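## Task

Scene 1: make sure plates E01 and E70 each carry a lid seated all the way down. Each plate has to finish in the nest it began in, lying flat within that nest's locators, with its well A1 at the nest corner labelled A1. Anything that stays in place only because the robot holds it does not count. At the end the gripper must be open and away from the work.

## Robot and tools

Robot: a single four-axis SCARA plate mover. It has a vertical lift (0.000 to 0.550 m), a shoulder (-2.000 to 2.000 rad), an elbow (-2.800 to 2.800 rad) and a wrist yaw (-12.566 to 12.566 rad), and it carries a two-finger parallel gripper. The gripper always stays level and can only turn about the vertical. The controlled point, end_effector_position, lies midway between the two rubber pads, 2 to 3 cm behind the fingertips. The fingers point along the gripper's +x axis and open and close along its y axis. If the elbow reading in Joint positions gets within 0.4 rad of zero, the arm may fold and fault, so keep it away from that.

Frames: the scene frame has its origin on the table top directly beneath the arm base. +z is up, and +y is to the left when looking along +x. Reported hand positions can be slightly off, more so at long reach.

Plate identity: a plate's ID is found by setting it flat in nest RD with well A1 (the plate's clipped corner) at that nest's A1 corner. The fixed scanner next to RD then reports the ID once nothing blocks its view. Each plate must go back to its own starting nest afterwards.

Tool execute_actions takes {"actions": [...]}, and the actions run in sequence. An empty list just returns the current state and images. Each action may contain the following.
- "rows": up to 15 rows, each applied for one control step (1/30 s). A row has exactly 5 numbers in [-1, 1], in the order dx, dy, dz, rz, opening. The first four are an offset in the gripper's own axes, measured from the gripper pose at the start of the action. For the first action of a call, that is the last pose reported in this scene. Every row is measured from that same start pose, not added to the previous row. Scale: 1.0 equals 0.6 m for dx/dy/dz and 180 degrees for rz, and rz turns from +x toward +y. Opening is absolute, not an offset: +1 is fully open (0.140 m) and -1 is closed (which still leaves a 0.066 m gap). Going from open to closed takes at least about 0.6 s.
- "steps": how long the action lasts, 1 to 450 control steps, and at least the number of rows (default 15). After the last row the arm keeps heading for that row's target and keeps its opening command. Give long moves enough steps. Each step, the commanded pose is clipped to within 70 mm and 16 degrees of the measured pose. If a move is cut short, send the remainder in a later action rather than relying on drift.
- "until": ends the action early at the first step where every condition holds. It does not brake the arm. Only the scanner can be named, with field "code" (a listed lowercase ID such as "e01", or "no_read") or field "reads". A comparison is written as [op, value] with op "=", "!=", "<", "<=", ">" or ">=", and numbers always need an op. Example: {"steps": 150, "until": {"scanner": {"code": "e70"}}}. Any out-of-range value or unknown name causes the whole call to be rejected.

Tool zoom_image takes camera ("cam_high" or "cam_wrist") and region [x0, y0, x1, y1] in pixels of that camera's latest 504x504 image, with (0, 0) at top left and at most 504x504. It returns a closer view.

Tool finished_scene takes scene (1 or 2). It ends that scene for good after the last command has been held, and its result says whether the goal was met and gives the next task. Only call it once the lids are seated, the plates are correctly placed, and the gripper has released and backed away.

Reading results: the state line gives end_effector_position (m) and end_effector_quat_wxyz in the scene frame. Joint positions lists lift (m), shoulder, elbow and wrist yaw (rad), then the pad gap (m). grip_measured is the finger opening on the command scale, possibly off by about 1 mm in the same direction for the whole scene. "Hand target" is the pose the controller is currently driving toward. "pose unreachable" means the clearance check altered or blocked the command: the arm moves only a little further, then waits for new rows. The scanner reports code (the current read, never a wrong ID) and reads (how many times the code has changed from no_read to an ID). Images arrive from cam_high, then cam_wrist.

Gripping: to hold an object, command an opening below grip_measured. About 0.04 below gives a firm grip, less gives a lighter one. Pads push with roughly 18 N at most, and slamming closed can push harder or spring the fingers open.

Cautions: ramp offsets up gradually (for example, adding 0.01 per row is about 0.18 m/s) so that held plates or lids do not shake loose. Random tugs on held items or pushes on loose ones can happen. Never drop or knock anything off the table, since that ends the scene. Avoid hard contact: torque at a joint's load limit (lift 55.8 N, shoulder 8.37 N m, elbow 4.18 N m, wrist yaw 1.39 N m, including held weight) stops the arm for 10 s and skips the rest of the call. Holding loads heats the motors, and so does time spent thinking while holding. MOTOR HOT appears from 85 °C, and at 100 °C an OVER-TEMPERATURE FAULT brakes the arm until it cools. The robot holds the last command while you compose a reply. Shorter motion time and less effort count in your favour.

Each tool is called after "Request:" by a JSON object that holds its "method" and its "body", one argument or row to a line.

## Session

Request:
{"method": "execute_actions", "body": {
  "actions": []
}}

Scene clock: 0.00 s.
end_effector_position=(+0.5088, -0.1424, +0.1376) grip_measured=+1.00 end_effector_quat_wxyz=(+0.939, +0.000, +0.000, -0.343)
Joint positions: [ 0.133  0.732  0.916 -2.349  0.14 ]
Motor temperatures (°C, as the motors report them): [28 23 21 22]
Hand target: +0.509, -0.142, +0.138; +0.939, +0.000, +0.000, -0.343
scanner: code=no_read reads=0

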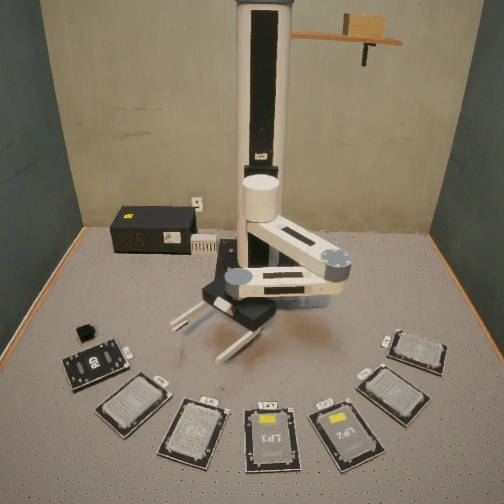

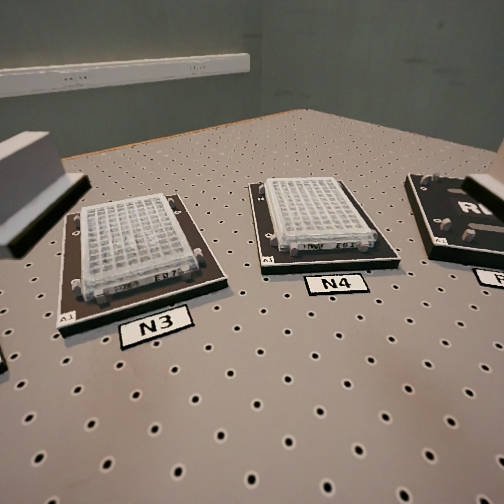

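Request:
{"method": "zoom_image", "body": {
  "camera": "cam_wrist",
  "region": [40, 160, 420, 360]
}}

Request:
{"method": "zoom_image", "body": {
  "camera": "cam_high",
  "region": [40, 300, 470, 490]
}}

Region (40, 160, 420, 360) of cam_wrist's 504x504 image, scaled by 1.326, with more detail than that image has; it fills the top 265 rows of this view, and the rest is white.

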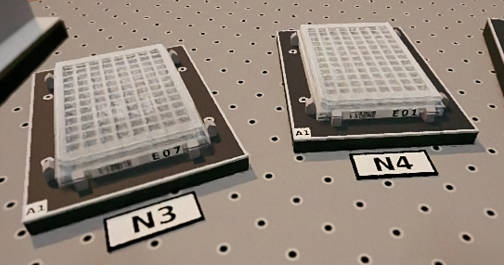

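Region (40, 300, 470, 490) of cam_high's 504x504 image, scaled by 1.172, with more detail than that image has; it fills the top 223 rows of this view, and the rest is white.

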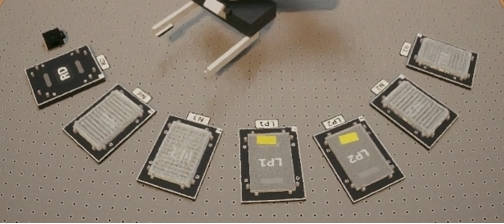

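Request:
{"method": "execute_actions", "body": {
  "actions": [
    {"rows":[[-0.305,0.363,0,0.444,1]],"steps":75}
  ]
}}

Scene clock: 3.30 s.
end_effector_position=(+0.5094, +0.1421, +0.1376) grip_measured=+1.00 end_effector_quat_wxyz=(+0.940, +0.000, +0.000, +0.340)
Joint positions: [ 0.133  1.186  0.916 -1.409  0.14 ]
Motor temperatures (°C, as the motors report them): [28 23 21 22]
Hand target: +0.509, +0.142, +0.138; +0.940, +0.000, +0.000, +0.340
Off the commanded pose: 0.000 m, 0 deg.
scanner: code=no_read reads=0

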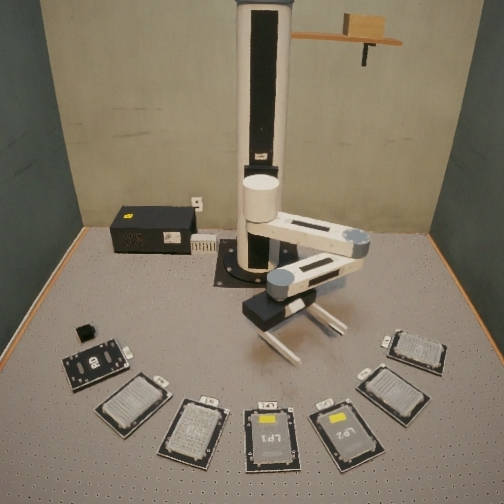

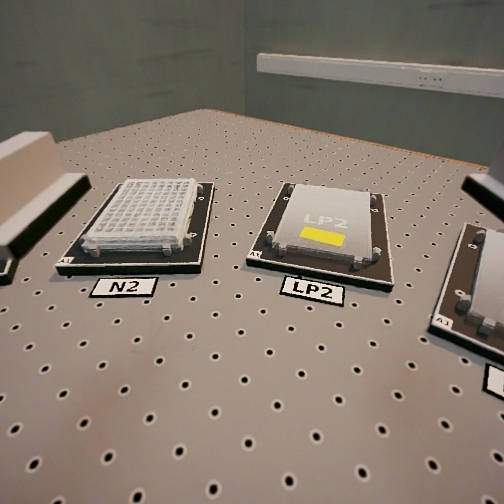

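Request:
{"method": "execute_actions", "body": {
  "actions": [
    {"rows":[[-0.1,0.1,0,0.17,1]],"steps":45}
  ]
}}

Scene clock: 5.47 s.
end_effector_position=(+0.4250, +0.1498, +0.1375) grip_measured=+1.00 end_effector_quat_wxyz=(+0.817, +0.000, +0.000, +0.576)
Joint positions: [ 0.133  1.082  0.791 -0.645  0.14 ]
Motor temperatures (°C, as the motors report them): [28 23 21 22]
Hand target: +0.425, +0.150, +0.138; +0.817, +0.000, +0.000, +0.576
Off the commanded pose: 0.000 m, 0 deg.
scanner: code=no_read reads=0

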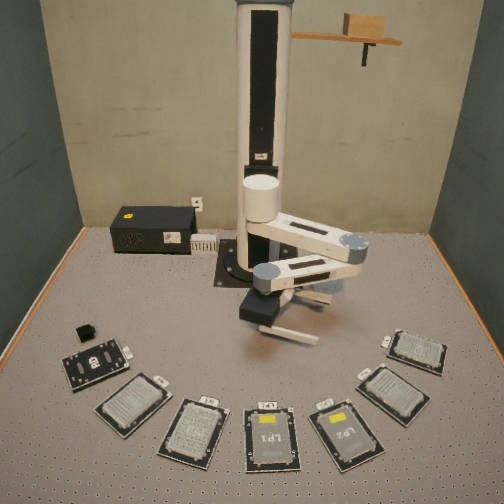

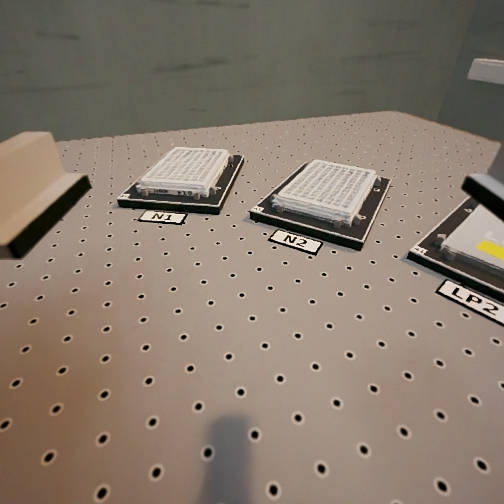

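Request:
{"method": "zoom_image", "body": {
  "camera": "cam_wrist",
  "region": [110, 140, 400, 260]
}}

Region (110, 140, 400, 260) of cam_wrist's 504x504 image, scaled by 1.738, with more detail than that image has; it fills the top 209 rows of this view, and the rest is white.

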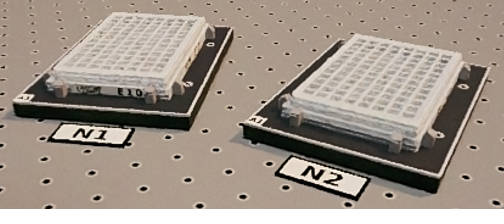

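Request:
{"method": "execute_actions", "body": {
  "actions": [
    {"rows":[[0.032,-0.218,0,-0.291,1]],"steps":60}
  ]
}}

Scene clock: 8.23 s.
end_effector_position=(+0.5546, +0.1241, +0.1376) grip_measured=+1.00 end_effector_quat_wxyz=(+0.988, +0.000, +0.000, +0.156)
Joint positions: [ 0.133  1.236  1.034 -1.956  0.14 ]
Motor temperatures (°C, as the motors report them): [28 23 21 22]
Hand target: +0.555, +0.124, +0.138; +0.988, +0.000, +0.000, +0.156
Off the commanded pose: 0.000 m, 0 deg.
scanner: code=no_read reads=0

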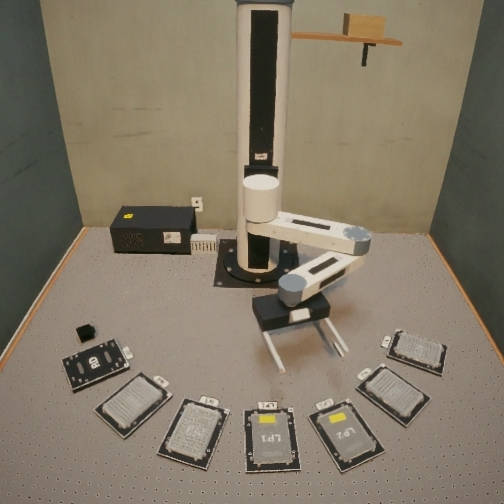

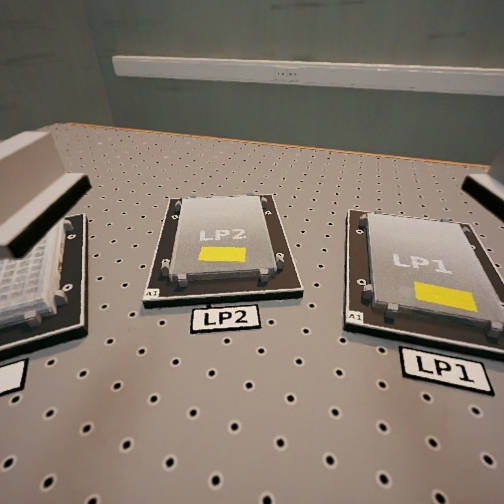

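Request:
{"method": "execute_actions", "body": {
  "actions": [
    {"rows":[[0.1,0.05,0,0.025,1]],"steps":40}
  ]
}}

Scene clock: 10.13 s.
end_effector_position=(+0.6024, +0.1711, +0.1376) grip_measured=+1.00 end_effector_quat_wxyz=(+0.981, +0.000, +0.000, +0.195)
Joint positions: [ 0.133  1.188  1.32  -2.115  0.14 ]
Motor temperatures (°C, as the motors report them): [28 23 21 22]
Hand target: +0.602, +0.171, +0.138; +0.981, +0.000, +0.000, +0.195
Off the commanded pose: 0.000 m, 0 deg.
scanner: code=no_read reads=0

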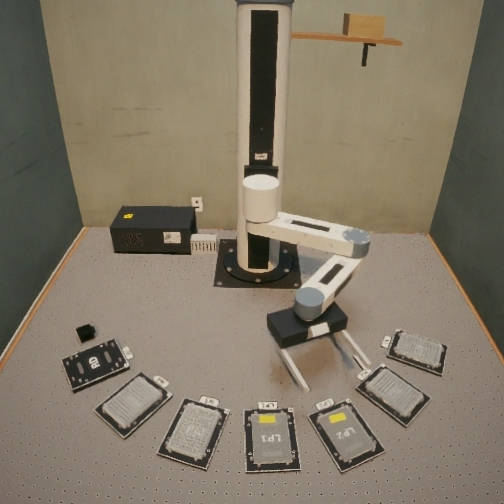

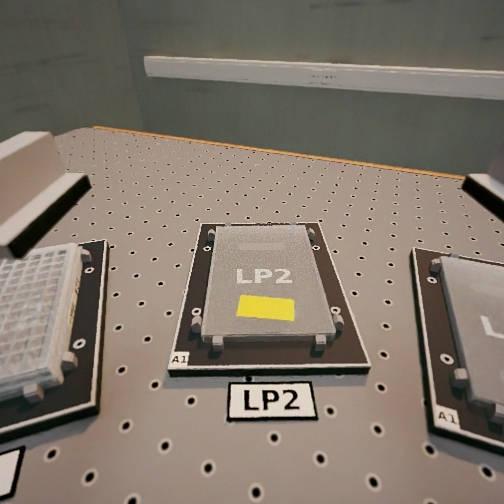

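Request:
{"method": "execute_actions", "body": {
  "actions": [
    {"rows":[[0.088,0,0,0,1]],"steps":25},
    {"rows":[[0,0,-0.17,0,0.2]],"steps":40}
  ]
}}

Scene clock: 12.73 s.
end_effector_position=(+0.6512, +0.1913, +0.0355) grip_measured=+0.20 end_effector_quat_wxyz=(+0.981, +0.000, +0.000, +0.195)
Joint positions: [ 0.031  1.076  1.595 -2.278  0.11 ]
Motor temperatures (°C, as the motors report them): [28 23 21 22]
Hand target: +0.651, +0.191, +0.036; +0.981, +0.000, +0.000, +0.195
Off the commanded pose: 0.000 m, 0 deg.
scanner: code=no_read reads=0

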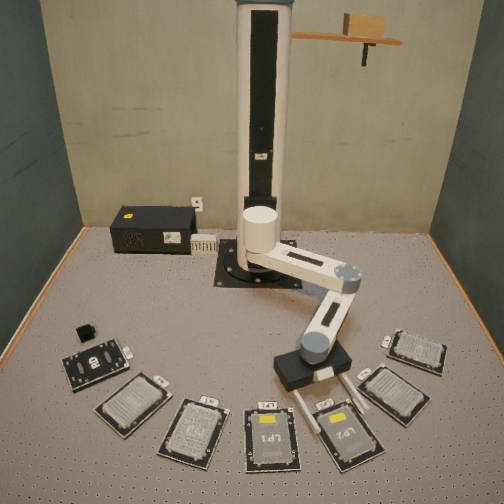

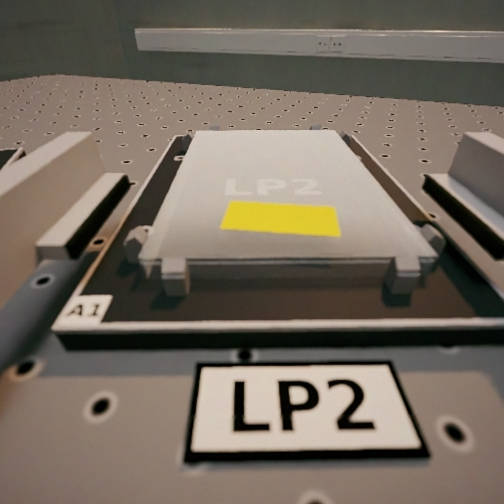

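Request:
{"method": "execute_actions", "body": {
  "actions": [
    {"rows":[[0.067,0,0,0,0.3]],"steps":25}
  ]
}}

Scene clock: 13.90 s.
end_effector_position=(+0.6883, +0.2067, +0.0355) grip_measured=+0.30 end_effector_quat_wxyz=(+0.981, +0.000, +0.000, +0.195)
Joint positions: [ 0.031  0.975  1.833 -2.415  0.114]
Motor temperatures (°C, as the motors report them): [28 23 21 22]
Hand target: +0.688, +0.207, +0.036; +0.981, +0.000, +0.000, +0.195
Off the commanded pose: 0.000 m, 0 deg.
scanner: code=no_read reads=0

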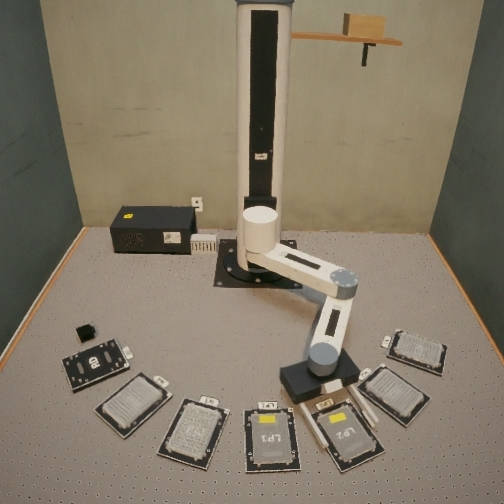

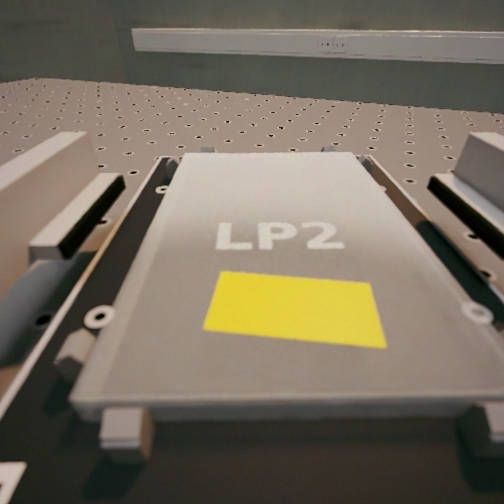

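Request:
{"method": "execute_actions", "body": {
  "actions": [
    {"rows":[[0,0,-0.028,0,0.3]],"steps":20},
    {"rows":[[0,0,0,0,0.1],[0,0,0,0,0],[0,0,0,0,-0.1],[0,0,0,0,-0.2],[0,0,0,0,-0.25],[0,0,0,0,-0.3],[0,0,0,0,-0.33],[0,0,0,0,-0.36],[0,0,0,0,-0.39],[0,0,0,0,-0.42],[0,0,0,0,-0.45]],"steps":35}
  ]
}}

Scene clock: 24.87 s.
end_effector_position=(+0.6882, +0.2067, +0.0247) grip_measured=+0.30 end_effector_quat_wxyz=(+0.981, +0.000, +0.000, +0.195)
Joint positions: [ 0.02   0.975  1.833 -2.415  0.114]
Motor temperatures (°C, as the motors report them): [27 23 21 22]
Hand target: +0.688, +0.207, +0.024; +0.981, +0.000, +0.000, +0.195
Off the commanded pose: 0.006 m, 0 deg.
TORQUE FAULT: the external load on joint 1 (lift) reached its load limit, and the arm stopped for 10 seconds. The arm's remaining commands of this call were not run. The arm holds where it stopped, with its grip as last carried out, and accepts commands again: back off and push less far. The arm stops again, at the same cost, whenever a joint's load reaches its limit.
scanner: code=no_read reads=0

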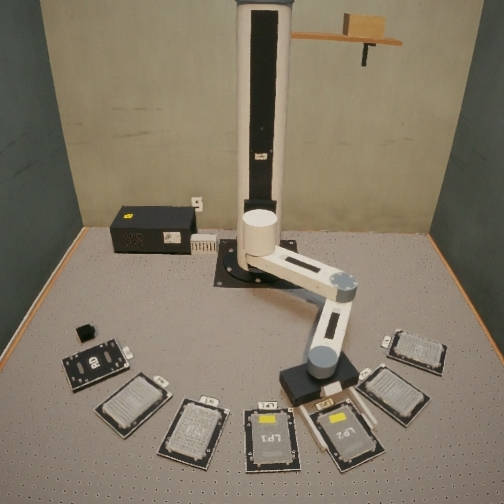

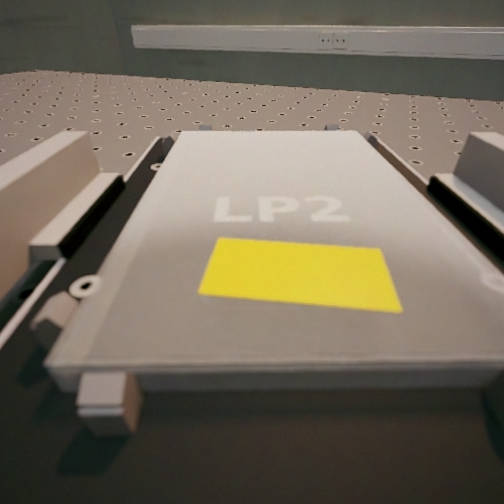

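Bottomed at z≈.0247. Rise slightly and close.

Request:
{"method": "execute_actions", "body": {
  "actions": [
    {"rows":[[0,0,0.004,0,0.1],[0,0,0.004,0,0],[0,0,0.004,0,-0.1],[0,0,0.004,0,-0.2],[0,0,0.004,0,-0.25],[0,0,0.004,0,-0.3],[0,0,0.004,0,-0.33],[0,0,0.004,0,-0.36],[0,0,0.004,0,-0.39],[0,0,0.004,0,-0.42],[0,0,0.004,0,-0.45]],"steps":35}
  ]
}}

Scene clock: 26.30 s.
end_effector_position=(+0.6882, +0.2067, +0.0272) grip_measured=-0.45 end_effector_quat_wxyz=(+0.981, +0.000, +0.000, +0.195)
Joint positions: [ 0.022  0.975  1.833 -2.415  0.086]
Motor temperatures (°C, as the motors report them): [28 23 21 22]
Hand target: +0.688, +0.207, +0.027; +0.981, +0.000, +0.000, +0.195
Off the commanded pose: 0.000 m, 0 deg.
scanner: code=no_read reads=0

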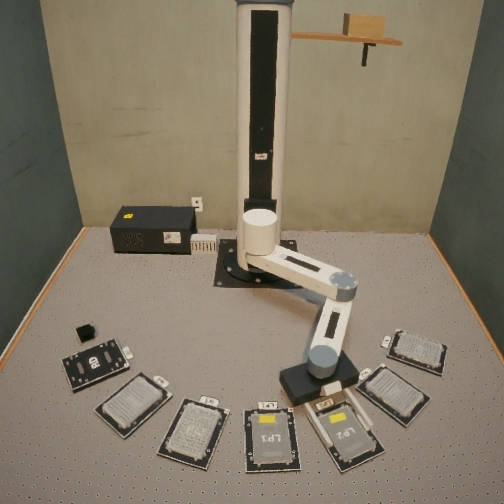

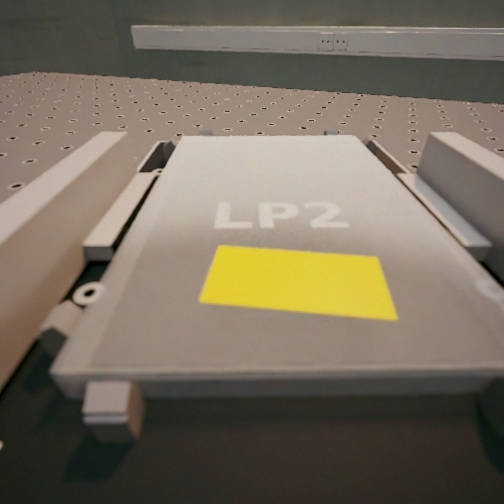

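Request:
{"method": "execute_actions", "body": {
  "actions": [
    {"rows":[[0,0,0,0,-0.48],[0,0,0,0,-0.51],[0,0,0,0,-0.54],[0,0,0,0,-0.57]],"steps":20}
  ]
}}

Scene clock: 27.50 s.
end_effector_position=(+0.6882, +0.2067, +0.0272) grip_measured=-0.48 end_effector_quat_wxyz=(+0.981, +0.000, +0.000, +0.195)
Joint positions: [ 0.022  0.975  1.833 -2.415  0.085]
Motor temperatures (°C, as the motors report them): [28 23 21 22]
Hand target: +0.688, +0.207, +0.027; +0.981, +0.000, +0.000, +0.195
Off the commanded pose: 0.000 m, 0 deg.
scanner: code=no_read reads=0

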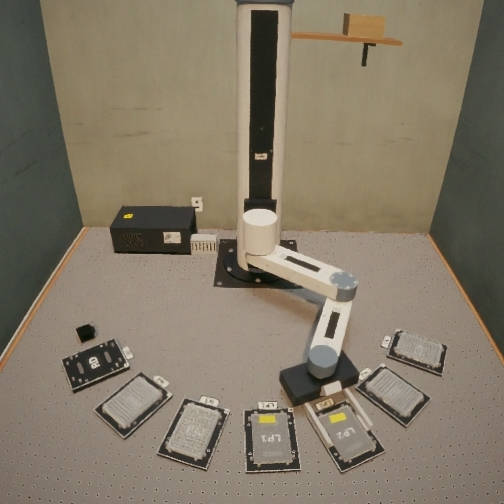

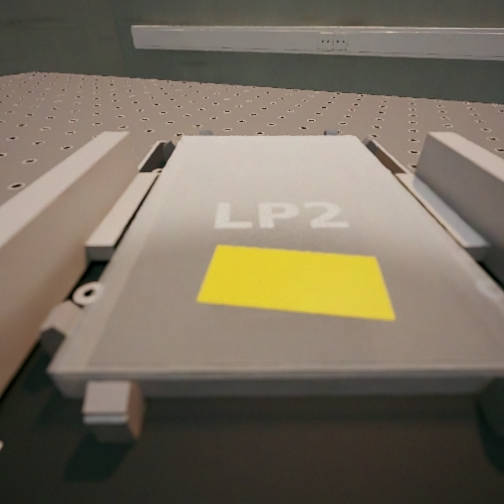

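Request:
{"method": "execute_actions", "body": {
  "actions": [
    {"rows":[[0,0,0.01,0,-0.53],[0,0,0.02,0,-0.53],[0,0,0.04,0,-0.53],[0,0,0.06,0,-0.53],[0,0,0.08,0,-0.53],[0,0,0.1,0,-0.53],[0,0,0.13,0,-0.53]],"steps":25},
    {"rows":[[-0.02,0.025,0,0.01,-0.53],[-0.05,0.06,0,0.025,-0.53],[-0.09,0.11,0,0.05,-0.53],[-0.13,0.17,0,0.07,-0.53],[-0.17,0.22,0,0.09,-0.53],[-0.223,0.283,0,0.122,-0.53]],"steps":50}
  ]
}}

Scene clock: 30.83 s.
end_effector_position=(+0.4995, +0.3125, +0.1052) grip_measured=-0.48 end_effector_quat_wxyz=(+0.925, +0.000, +0.000, +0.379)
Joint positions: [ 0.1    1.593  1.272 -2.088  0.085]
Motor temperatures (°C, as the motors report them): [28 23 21 22]
Hand target: +0.500, +0.312, +0.105; +0.926, +0.000, +0.000, +0.379
Off the commanded pose: 0.000 m, 0 deg.
scanner: code=no_read reads=0

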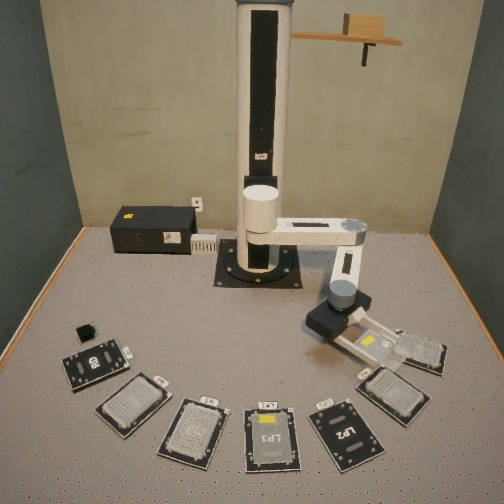

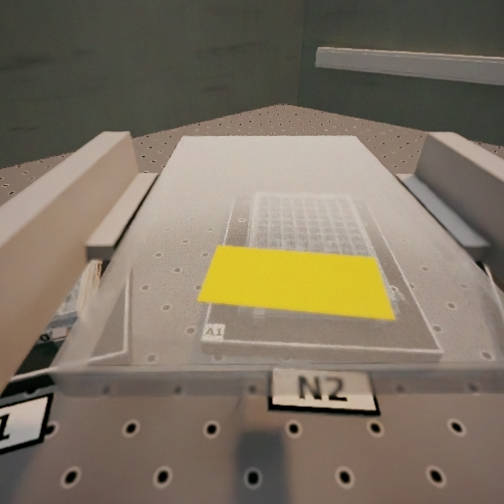

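Request:
{"method": "execute_actions", "body": {
  "actions": [
    {"rows":[[0,-0.01,0,-0.013,-0.53],[0,-0.02,0,-0.026,-0.53],[0,-0.028,0,-0.039,-0.53]],"steps":25}
  ]
}}

Scene clock: 32.10 s.
end_effector_position=(+0.5113, +0.3005, +0.1052) grip_measured=-0.48 end_effector_quat_wxyz=(+0.947, +0.000, +0.000, +0.321)
Joint positions: [ 0.1    1.592  1.277 -2.214  0.085]
Motor temperatures (°C, as the motors report them): [28 23 21 22]
Hand target: +0.511, +0.300, +0.105; +0.947, +0.000, +0.000, +0.321
Off the commanded pose: 0.000 m, 0 deg.
scanner: code=no_read reads=0

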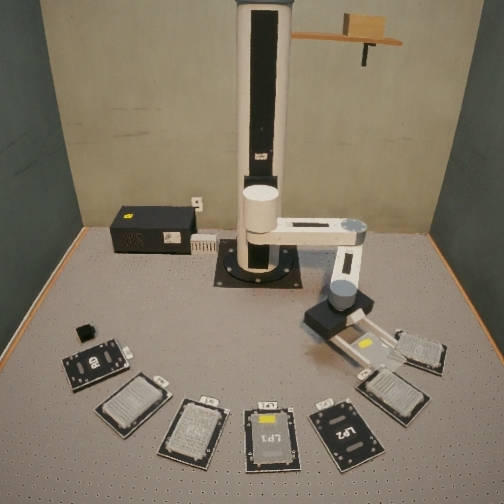

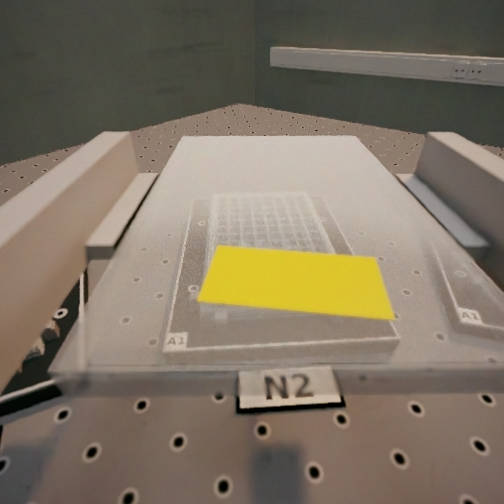

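Request:
{"method": "execute_actions", "body": {
  "actions": [
    {"rows":[[0,-0.004,0,0.01,-0.53],[0,-0.008,0,0.019,-0.53]],"steps":15},
    {"rows":[[0.02,0,-0.01,0,-0.53],[0.05,0,-0.02,0,-0.53],[0.09,0,-0.04,0,-0.53],[0.13,0,-0.06,0,-0.53]],"steps":35}
  ]
}}

Scene clock: 34.13 s.
end_effector_position=(+0.5733, +0.3475, +0.0691) grip_measured=-0.48 end_effector_quat_wxyz=(+0.937, +0.000, +0.000, +0.349)
Joint positions: [ 0.064  1.38   1.683 -2.349  0.085]
Motor temperatures (°C, as the motors report them): [28 23 21 22]
Hand target: +0.573, +0.348, +0.069; +0.937, +0.000, +0.000, +0.349
Off the commanded pose: 0.000 m, 0 deg.
scanner: code=no_read reads=0

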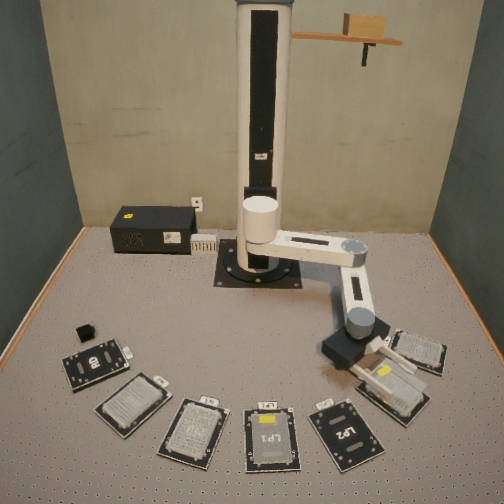

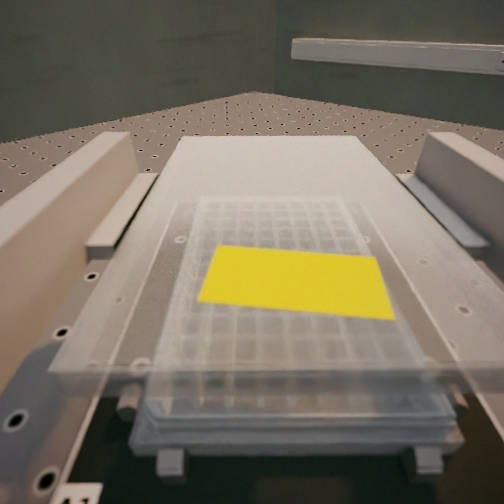

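Request:
{"method": "execute_actions", "body": {
  "actions": [
    {"rows":[[0.01,-0.003,0,0,-0.53],[0.023,-0.005,0,0,-0.53]],"steps":15},
    {"rows":[[0,0,-0.01,0,-0.53],[0,0,-0.02,0,-0.53],[0,0,-0.03,0,-0.53],[0,0,-0.04,0,-0.53]],"steps":25}
  ]
}}

Scene clock: 35.90 s.
end_effector_position=(+0.5857, +0.3542, +0.0451) grip_measured=-0.48 end_effector_quat_wxyz=(+0.937, +0.000, +0.000, +0.349)
Joint positions: [ 0.04   1.336  1.765 -2.387  0.085]
Motor temperatures (°C, as the motors report them): [28 23 21 22]
Hand target: +0.586, +0.354, +0.045; +0.937, +0.000, +0.000, +0.349
Off the commanded pose: 0.000 m, 0 deg.
scanner: code=no_read reads=0

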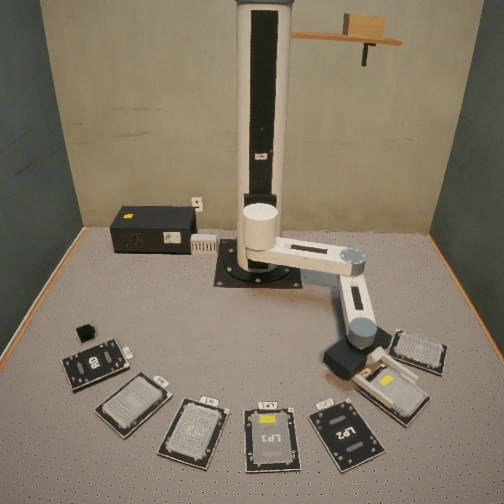

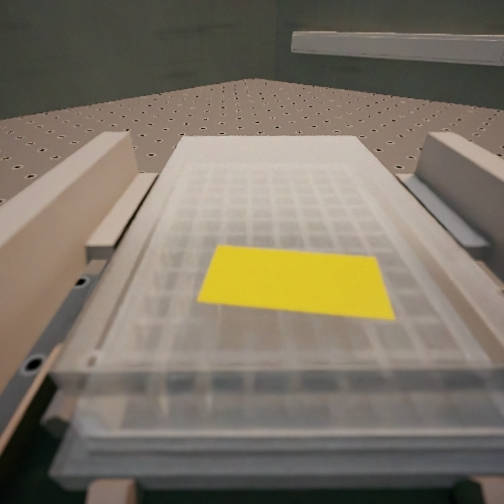

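Request:
{"method": "execute_actions", "body": {
  "actions": [
    {"rows":[[0,0,-0.003,0,-0.53],[0,0,-0.006,0,-0.53],[0,0,-0.009,0,-0.53],[0,0,-0.012,0,-0.53]],"steps":20}
  ]
}}

Scene clock: 36.93 s.
end_effector_position=(+0.5857, +0.3543, +0.0386) grip_measured=-0.49 end_effector_quat_wxyz=(+0.937, +0.000, +0.000, +0.350)
Joint positions: [ 0.034  1.336  1.765 -2.386  0.085]
Motor temperatures (°C, as the motors report them): [28 23 21 22]
Hand target: +0.586, +0.354, +0.038; +0.937, +0.000, +0.000, +0.349
Off the commanded pose: 0.001 m, 0 deg.
scanner: code=no_read reads=0

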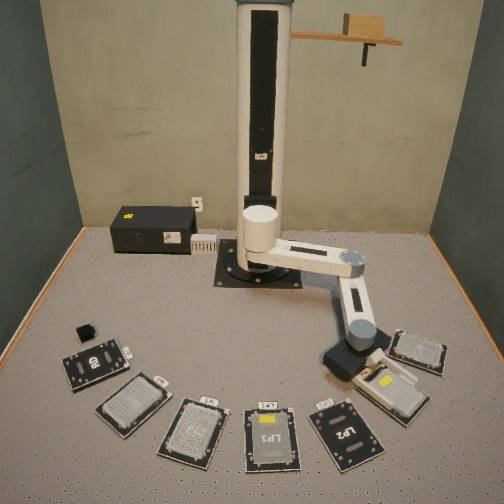

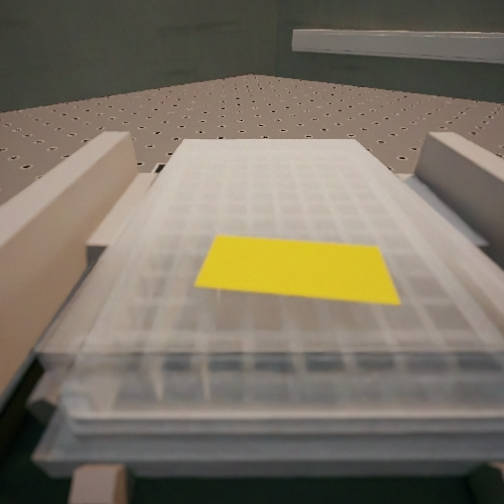

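Request:
{"method": "execute_actions", "body": {
  "actions": [
    {"rows":[[0,0,0.008,0,-0.53]],"steps":12},
    {"rows":[[-0.005,0,0,0,-0.53],[-0.01,0,0,0,-0.53]],"steps":12},
    {"rows":[[0,0,-0.004,0,-0.53],[0,0,-0.008,0,-0.53]],"steps":15}
  ]
}}

Scene clock: 38.63 s.
end_effector_position=(+0.5811, +0.3502, +0.0390) grip_measured=-0.49 end_effector_quat_wxyz=(+0.937, +0.000, +0.000, +0.350)
Joint positions: [ 0.034  1.352  1.728 -2.365  0.085]
Motor temperatures (°C, as the motors report them): [28 23 21 22]
Hand target: +0.581, +0.350, +0.039; +0.937, +0.000, +0.000, +0.350
Off the commanded pose: 0.000 m, 0 deg.
scanner: code=no_read reads=0

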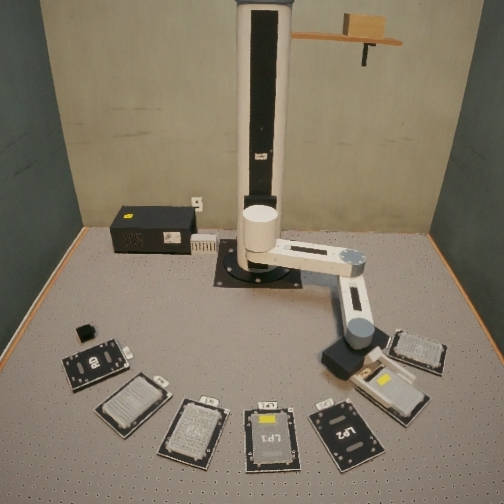

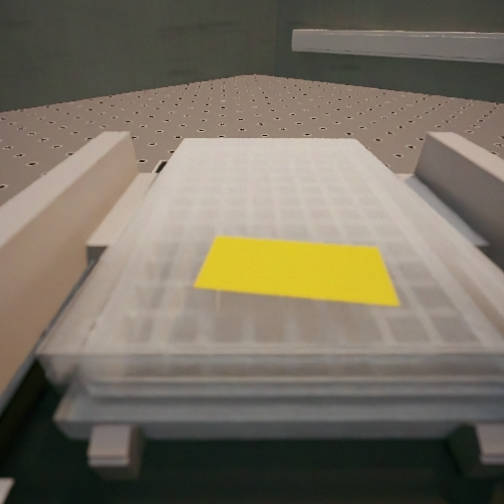

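Release, and back off to look.

Request:
{"method": "execute_actions", "body": {
  "actions": [
    {"rows":[[0,0,0,0,-0.4],[0,0,0,0,-0.2],[0,0,0,0,0.2]],"steps":20},
    {"rows":[[-0.03,0,0.09,0,0.6]],"steps":15},
    {"rows":[[-0.15,0,0,0,0.6]],"steps":30}
  ]
}}

Request:
{"method": "zoom_image", "body": {
  "camera": "cam_wrist",
  "region": [100, 120, 440, 420]
}}

Scene clock: 41.20 s.
end_effector_position=(+0.4996, +0.2794, +0.0931) grip_measured=+0.60 end_effector_quat_wxyz=(+0.937, +0.000, +0.000, +0.350)
Joint positions: [ 0.088  1.581  1.166 -2.033  0.125]
Motor temperatures (°C, as the motors report them): [28 23 21 22]
Hand target: +0.500, +0.279, +0.093; +0.937, +0.000, +0.000, +0.350
Off the commanded pose: 0.000 m, 0 deg.
scanner: code=no_read reads=0

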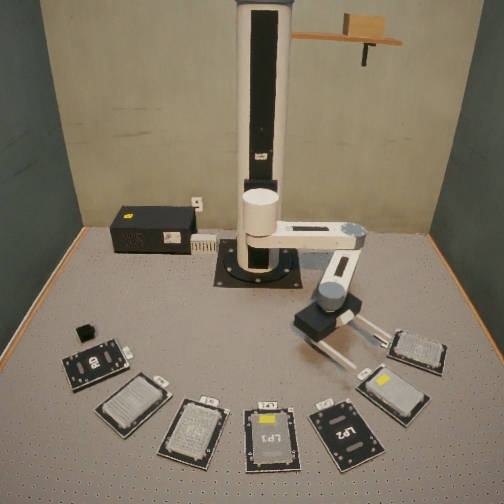

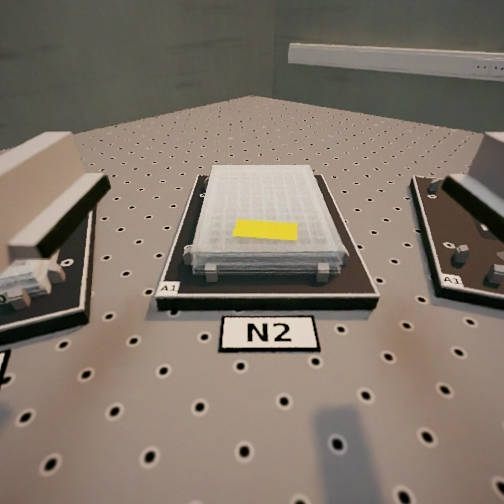

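Region (100, 120, 440, 420) of cam_wrist's 504x504 image, scaled by 1.482, with more detail than that image has; it fills the top 445 rows of this view, and the rest is white.

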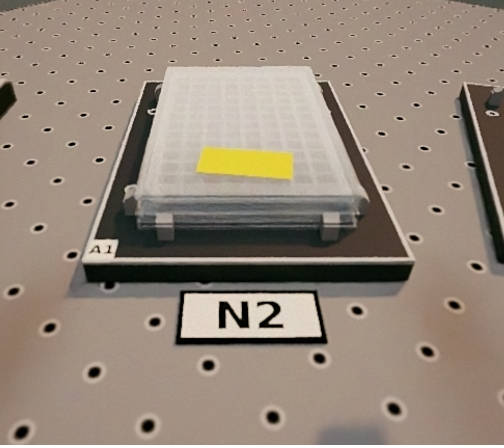

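Request:
{"method": "execute_actions", "body": {
  "actions": [
    {"rows":[[-0.1,-0.465,0,-0.206,0.3]],"steps":60}
  ]
}}

Scene clock: 45.53 s.
end_effector_position=(+0.6370, +0.0292, +0.0931) grip_measured=+0.30 end_effector_quat_wxyz=(+0.999, +0.000, +0.000, +0.034)
Joint positions: [ 0.088  0.868  1.333 -2.134  0.114]
Motor temperatures (°C, as the motors report them): [28 23 21 22]
Hand target: +0.637, +0.029, +0.093; +0.999, +0.000, +0.000, +0.034
Off the commanded pose: 0.000 m, 0 deg.
scanner: code=no_read reads=0

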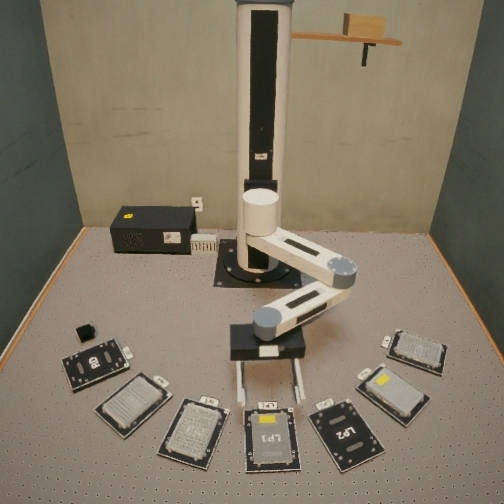

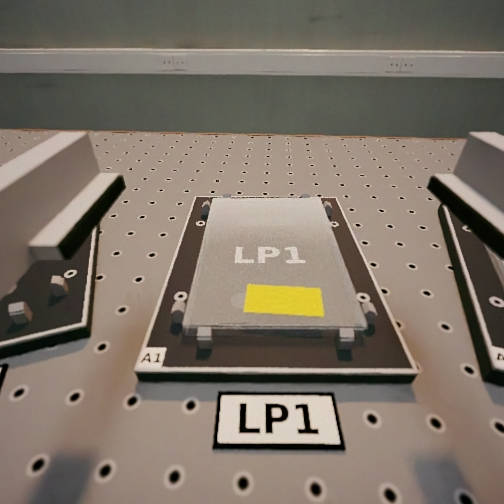

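Request:
{"method": "execute_actions", "body": {
  "actions": [
    {"rows":[[0.105,0,-0.08,0,0.3]],"steps":30},
    {"rows":[[0,0,-0.03,0,0.3]],"steps":15},
    {"rows":[[0,0,0,0,0.1],[0,0,0,0,-0.1],[0,0,0,0,-0.25],[0,0,0,0,-0.35],[0,0,0,0,-0.41],[0,0,0,0,-0.44],[0,0,0,0,-0.47],[0,0,0,0,-0.5],[0,0,0,0,-0.53]],"steps":30}
  ]
}}

Scene clock: 48.43 s.
end_effector_position=(+0.6998, +0.0327, +0.0270) grip_measured=-0.49 end_effector_quat_wxyz=(+0.999, +0.000, +0.000, +0.032)
Joint positions: [ 0.022  0.729  1.667 -2.331  0.085]
Motor temperatures (°C, as the motors report them): [28 23 21 22]
Hand target: +0.700, +0.033, +0.027; +0.999, +0.000, +0.000, +0.034
Off the commanded pose: 0.001 m, 0 deg.
scanner: code=no_read reads=0

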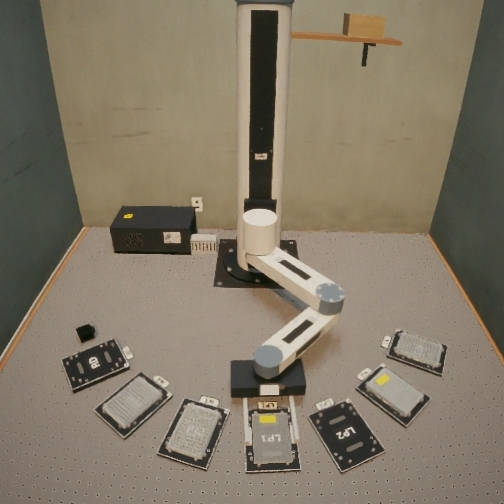

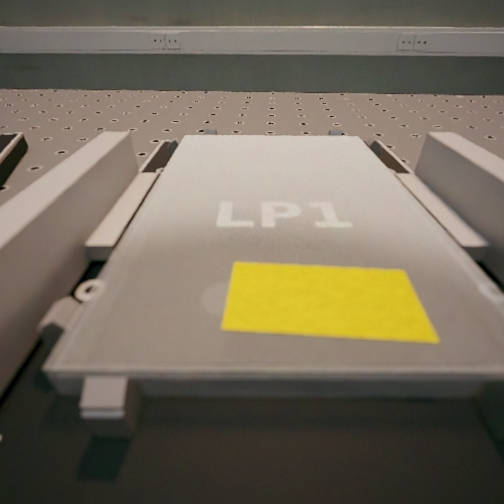

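Request:
{"method": "execute_actions", "body": {
  "actions": [
    {"rows":[[0,0,0.01,0,-0.53],[0,0,0.02,0,-0.53],[0,0,0.04,0,-0.53],[0,0,0.06,0,-0.53],[0,0,0.08,0,-0.53],[0,0,0.1,0,-0.53],[0,0,0.13,0,-0.53]],"steps":25},
    {"rows":[[-0.015,-0.03,0,-0.015,-0.53],[-0.04,-0.07,0,-0.035,-0.53],[-0.08,-0.14,0,-0.07,-0.53],[-0.12,-0.22,0,-0.105,-0.53],[-0.16,-0.3,0,-0.14,-0.53],[-0.21,-0.39,0,-0.185,-0.53],[-0.265,-0.485,0,-0.232,-0.53]],"steps":65}
  ]
}}

Scene clock: 51.97 s.
end_effector_position=(+0.5599, -0.2681, +0.1050) grip_measured=-0.49 end_effector_quat_wxyz=(+0.945, +0.000, +0.000, -0.326)
Joint positions: [ 0.1    0.209  1.365 -2.239  0.085]
Motor temperatures (°C, as the motors report them): [28 23 21 22]
Hand target: +0.560, -0.268, +0.105; +0.945, +0.000, +0.000, -0.326
Off the commanded pose: 0.000 m, 0 deg.
scanner: code=no_read reads=0

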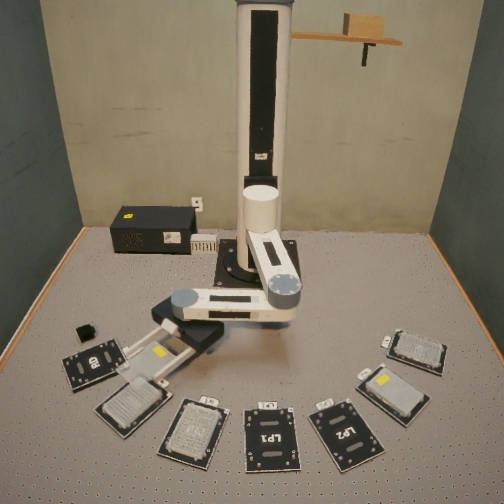

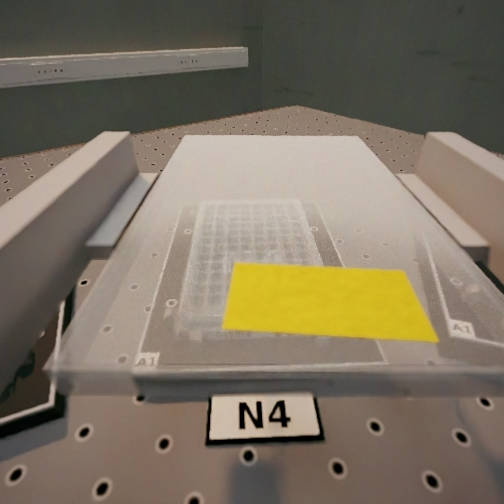

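Request:
{"method": "execute_actions", "body": {
  "actions": [
    {"rows":[[0,0.003,0,0.007,-0.53],[0,0.007,0,0.014,-0.53]],"steps":15},
    {"rows":[[0.02,0,-0.01,0,-0.53],[0.05,0,-0.03,0,-0.53],[0.08,0,-0.06,0,-0.53],[0.115,0,-0.095,0,-0.53]],"steps":35}
  ]
}}

Scene clock: 54.00 s.
end_effector_position=(+0.6185, -0.3050, +0.0480) grip_measured=-0.49 end_effector_quat_wxyz=(+0.952, +0.000, +0.000, -0.305)
Joint positions: [ 0.043  0.04   1.74  -2.401  0.085]
Motor temperatures (°C, as the motors report them): [28 23 21 22]
Hand target: +0.619, -0.305, +0.048; +0.952, +0.000, +0.000, -0.305
Off the commanded pose: 0.000 m, 0 deg.
scanner: code=no_read reads=0

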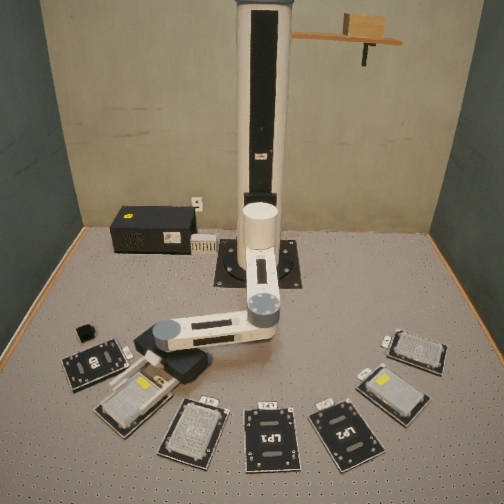

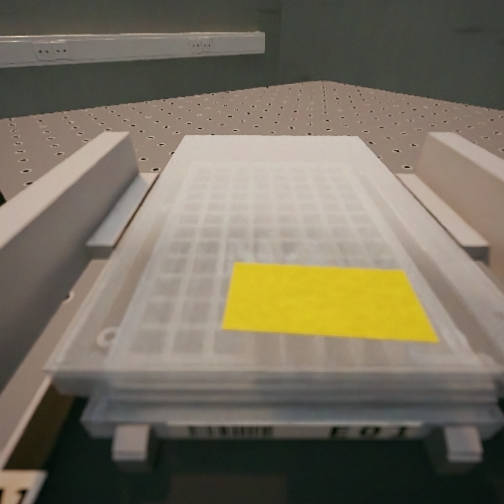

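Request:
{"method": "execute_actions", "body": {
  "actions": [
    {"rows":[[0.005,0,0,0,-0.53]],"steps":10},
    {"rows":[[0,0,-0.004,0,-0.53],[0,0,-0.008,0,-0.53],[0,0,-0.012,0,-0.53],[0,0,-0.015,0,-0.53]],"steps":20}
  ]
}}

Scene clock: 55.30 s.
end_effector_position=(+0.6206, -0.3068, +0.0390) grip_measured=-0.49 end_effector_quat_wxyz=(+0.952, +0.000, +0.000, -0.306)
Joint positions: [ 0.034  0.032  1.757 -2.41   0.085]
Motor temperatures (°C, as the motors report them): [28 23 21 22]
Hand target: +0.621, -0.307, +0.039; +0.952, +0.000, +0.000, -0.305
Off the commanded pose: 0.000 m, 0 deg.
scanner: code=no_read reads=0

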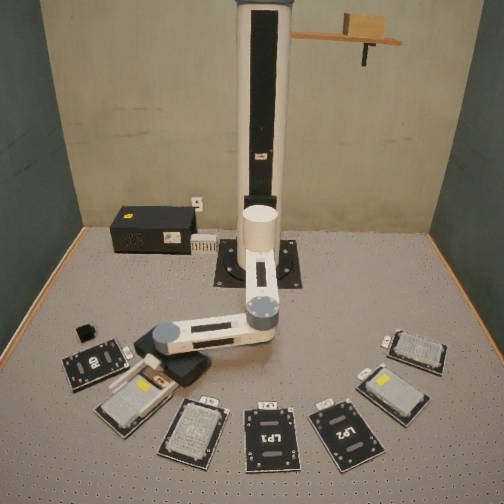

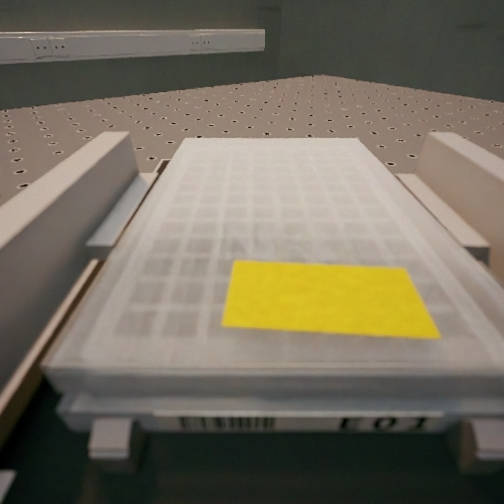

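Request:
{"method": "execute_actions", "body": {
  "actions": [
    {"rows":[[0,0,0,0,-0.4],[0,0,0,0,-0.2],[0,0,0,0,0.2]],"steps":20},
    {"rows":[[-0.03,0,0.09,0,0.6]],"steps":15},
    {"rows":[[-0.15,0,0,0,0.6]],"steps":30}
  ]
}}

Request:
{"method": "zoom_image", "body": {
  "camera": "cam_wrist",
  "region": [100, 120, 440, 420]
}}

Scene clock: 57.90 s.
end_effector_position=(+0.5327, -0.2440, +0.0930) grip_measured=+0.60 end_effector_quat_wxyz=(+0.952, +0.000, +0.000, -0.306)
Joint positions: [ 0.088  0.276  1.189 -2.086  0.125]
Motor temperatures (°C, as the motors report them): [28 23 21 22]
Hand target: +0.533, -0.244, +0.093; +0.952, +0.000, +0.000, -0.306
Off the commanded pose: 0.000 m, 0 deg.
scanner: code=no_read reads=0

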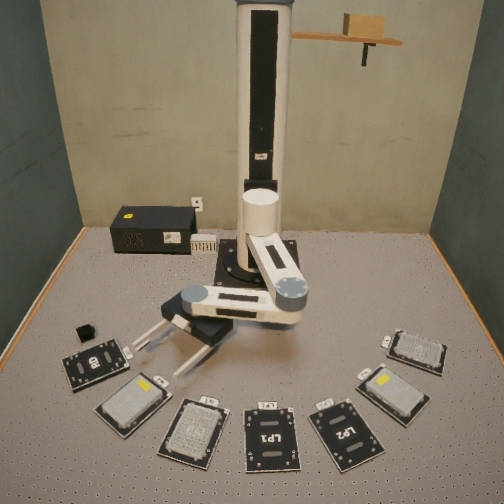

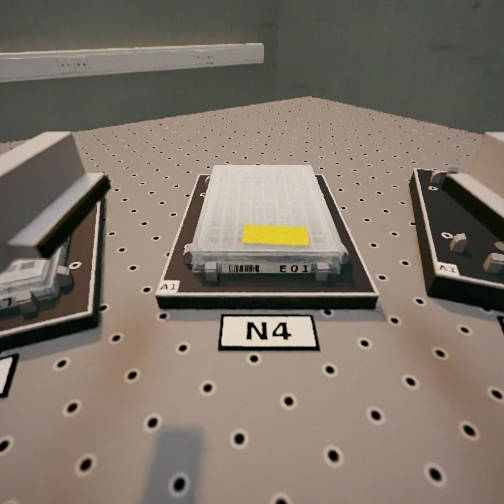

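Region (100, 120, 440, 420) of cam_wrist's 504x504 image, scaled by 1.482, with more detail than that image has; it fills the top 445 rows of this view, and the rest is white.

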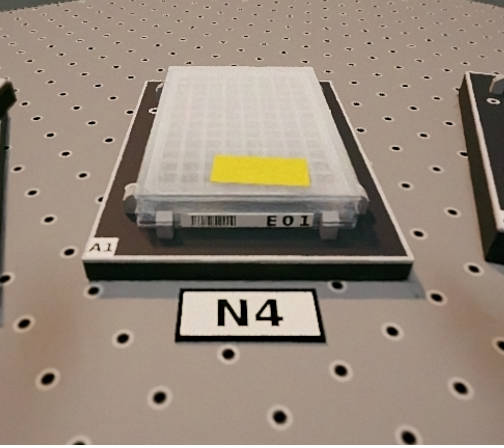

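Request:
{"method": "finished_scene", "body": {
  "scene": 1
}}

The scene is finished: the task was done.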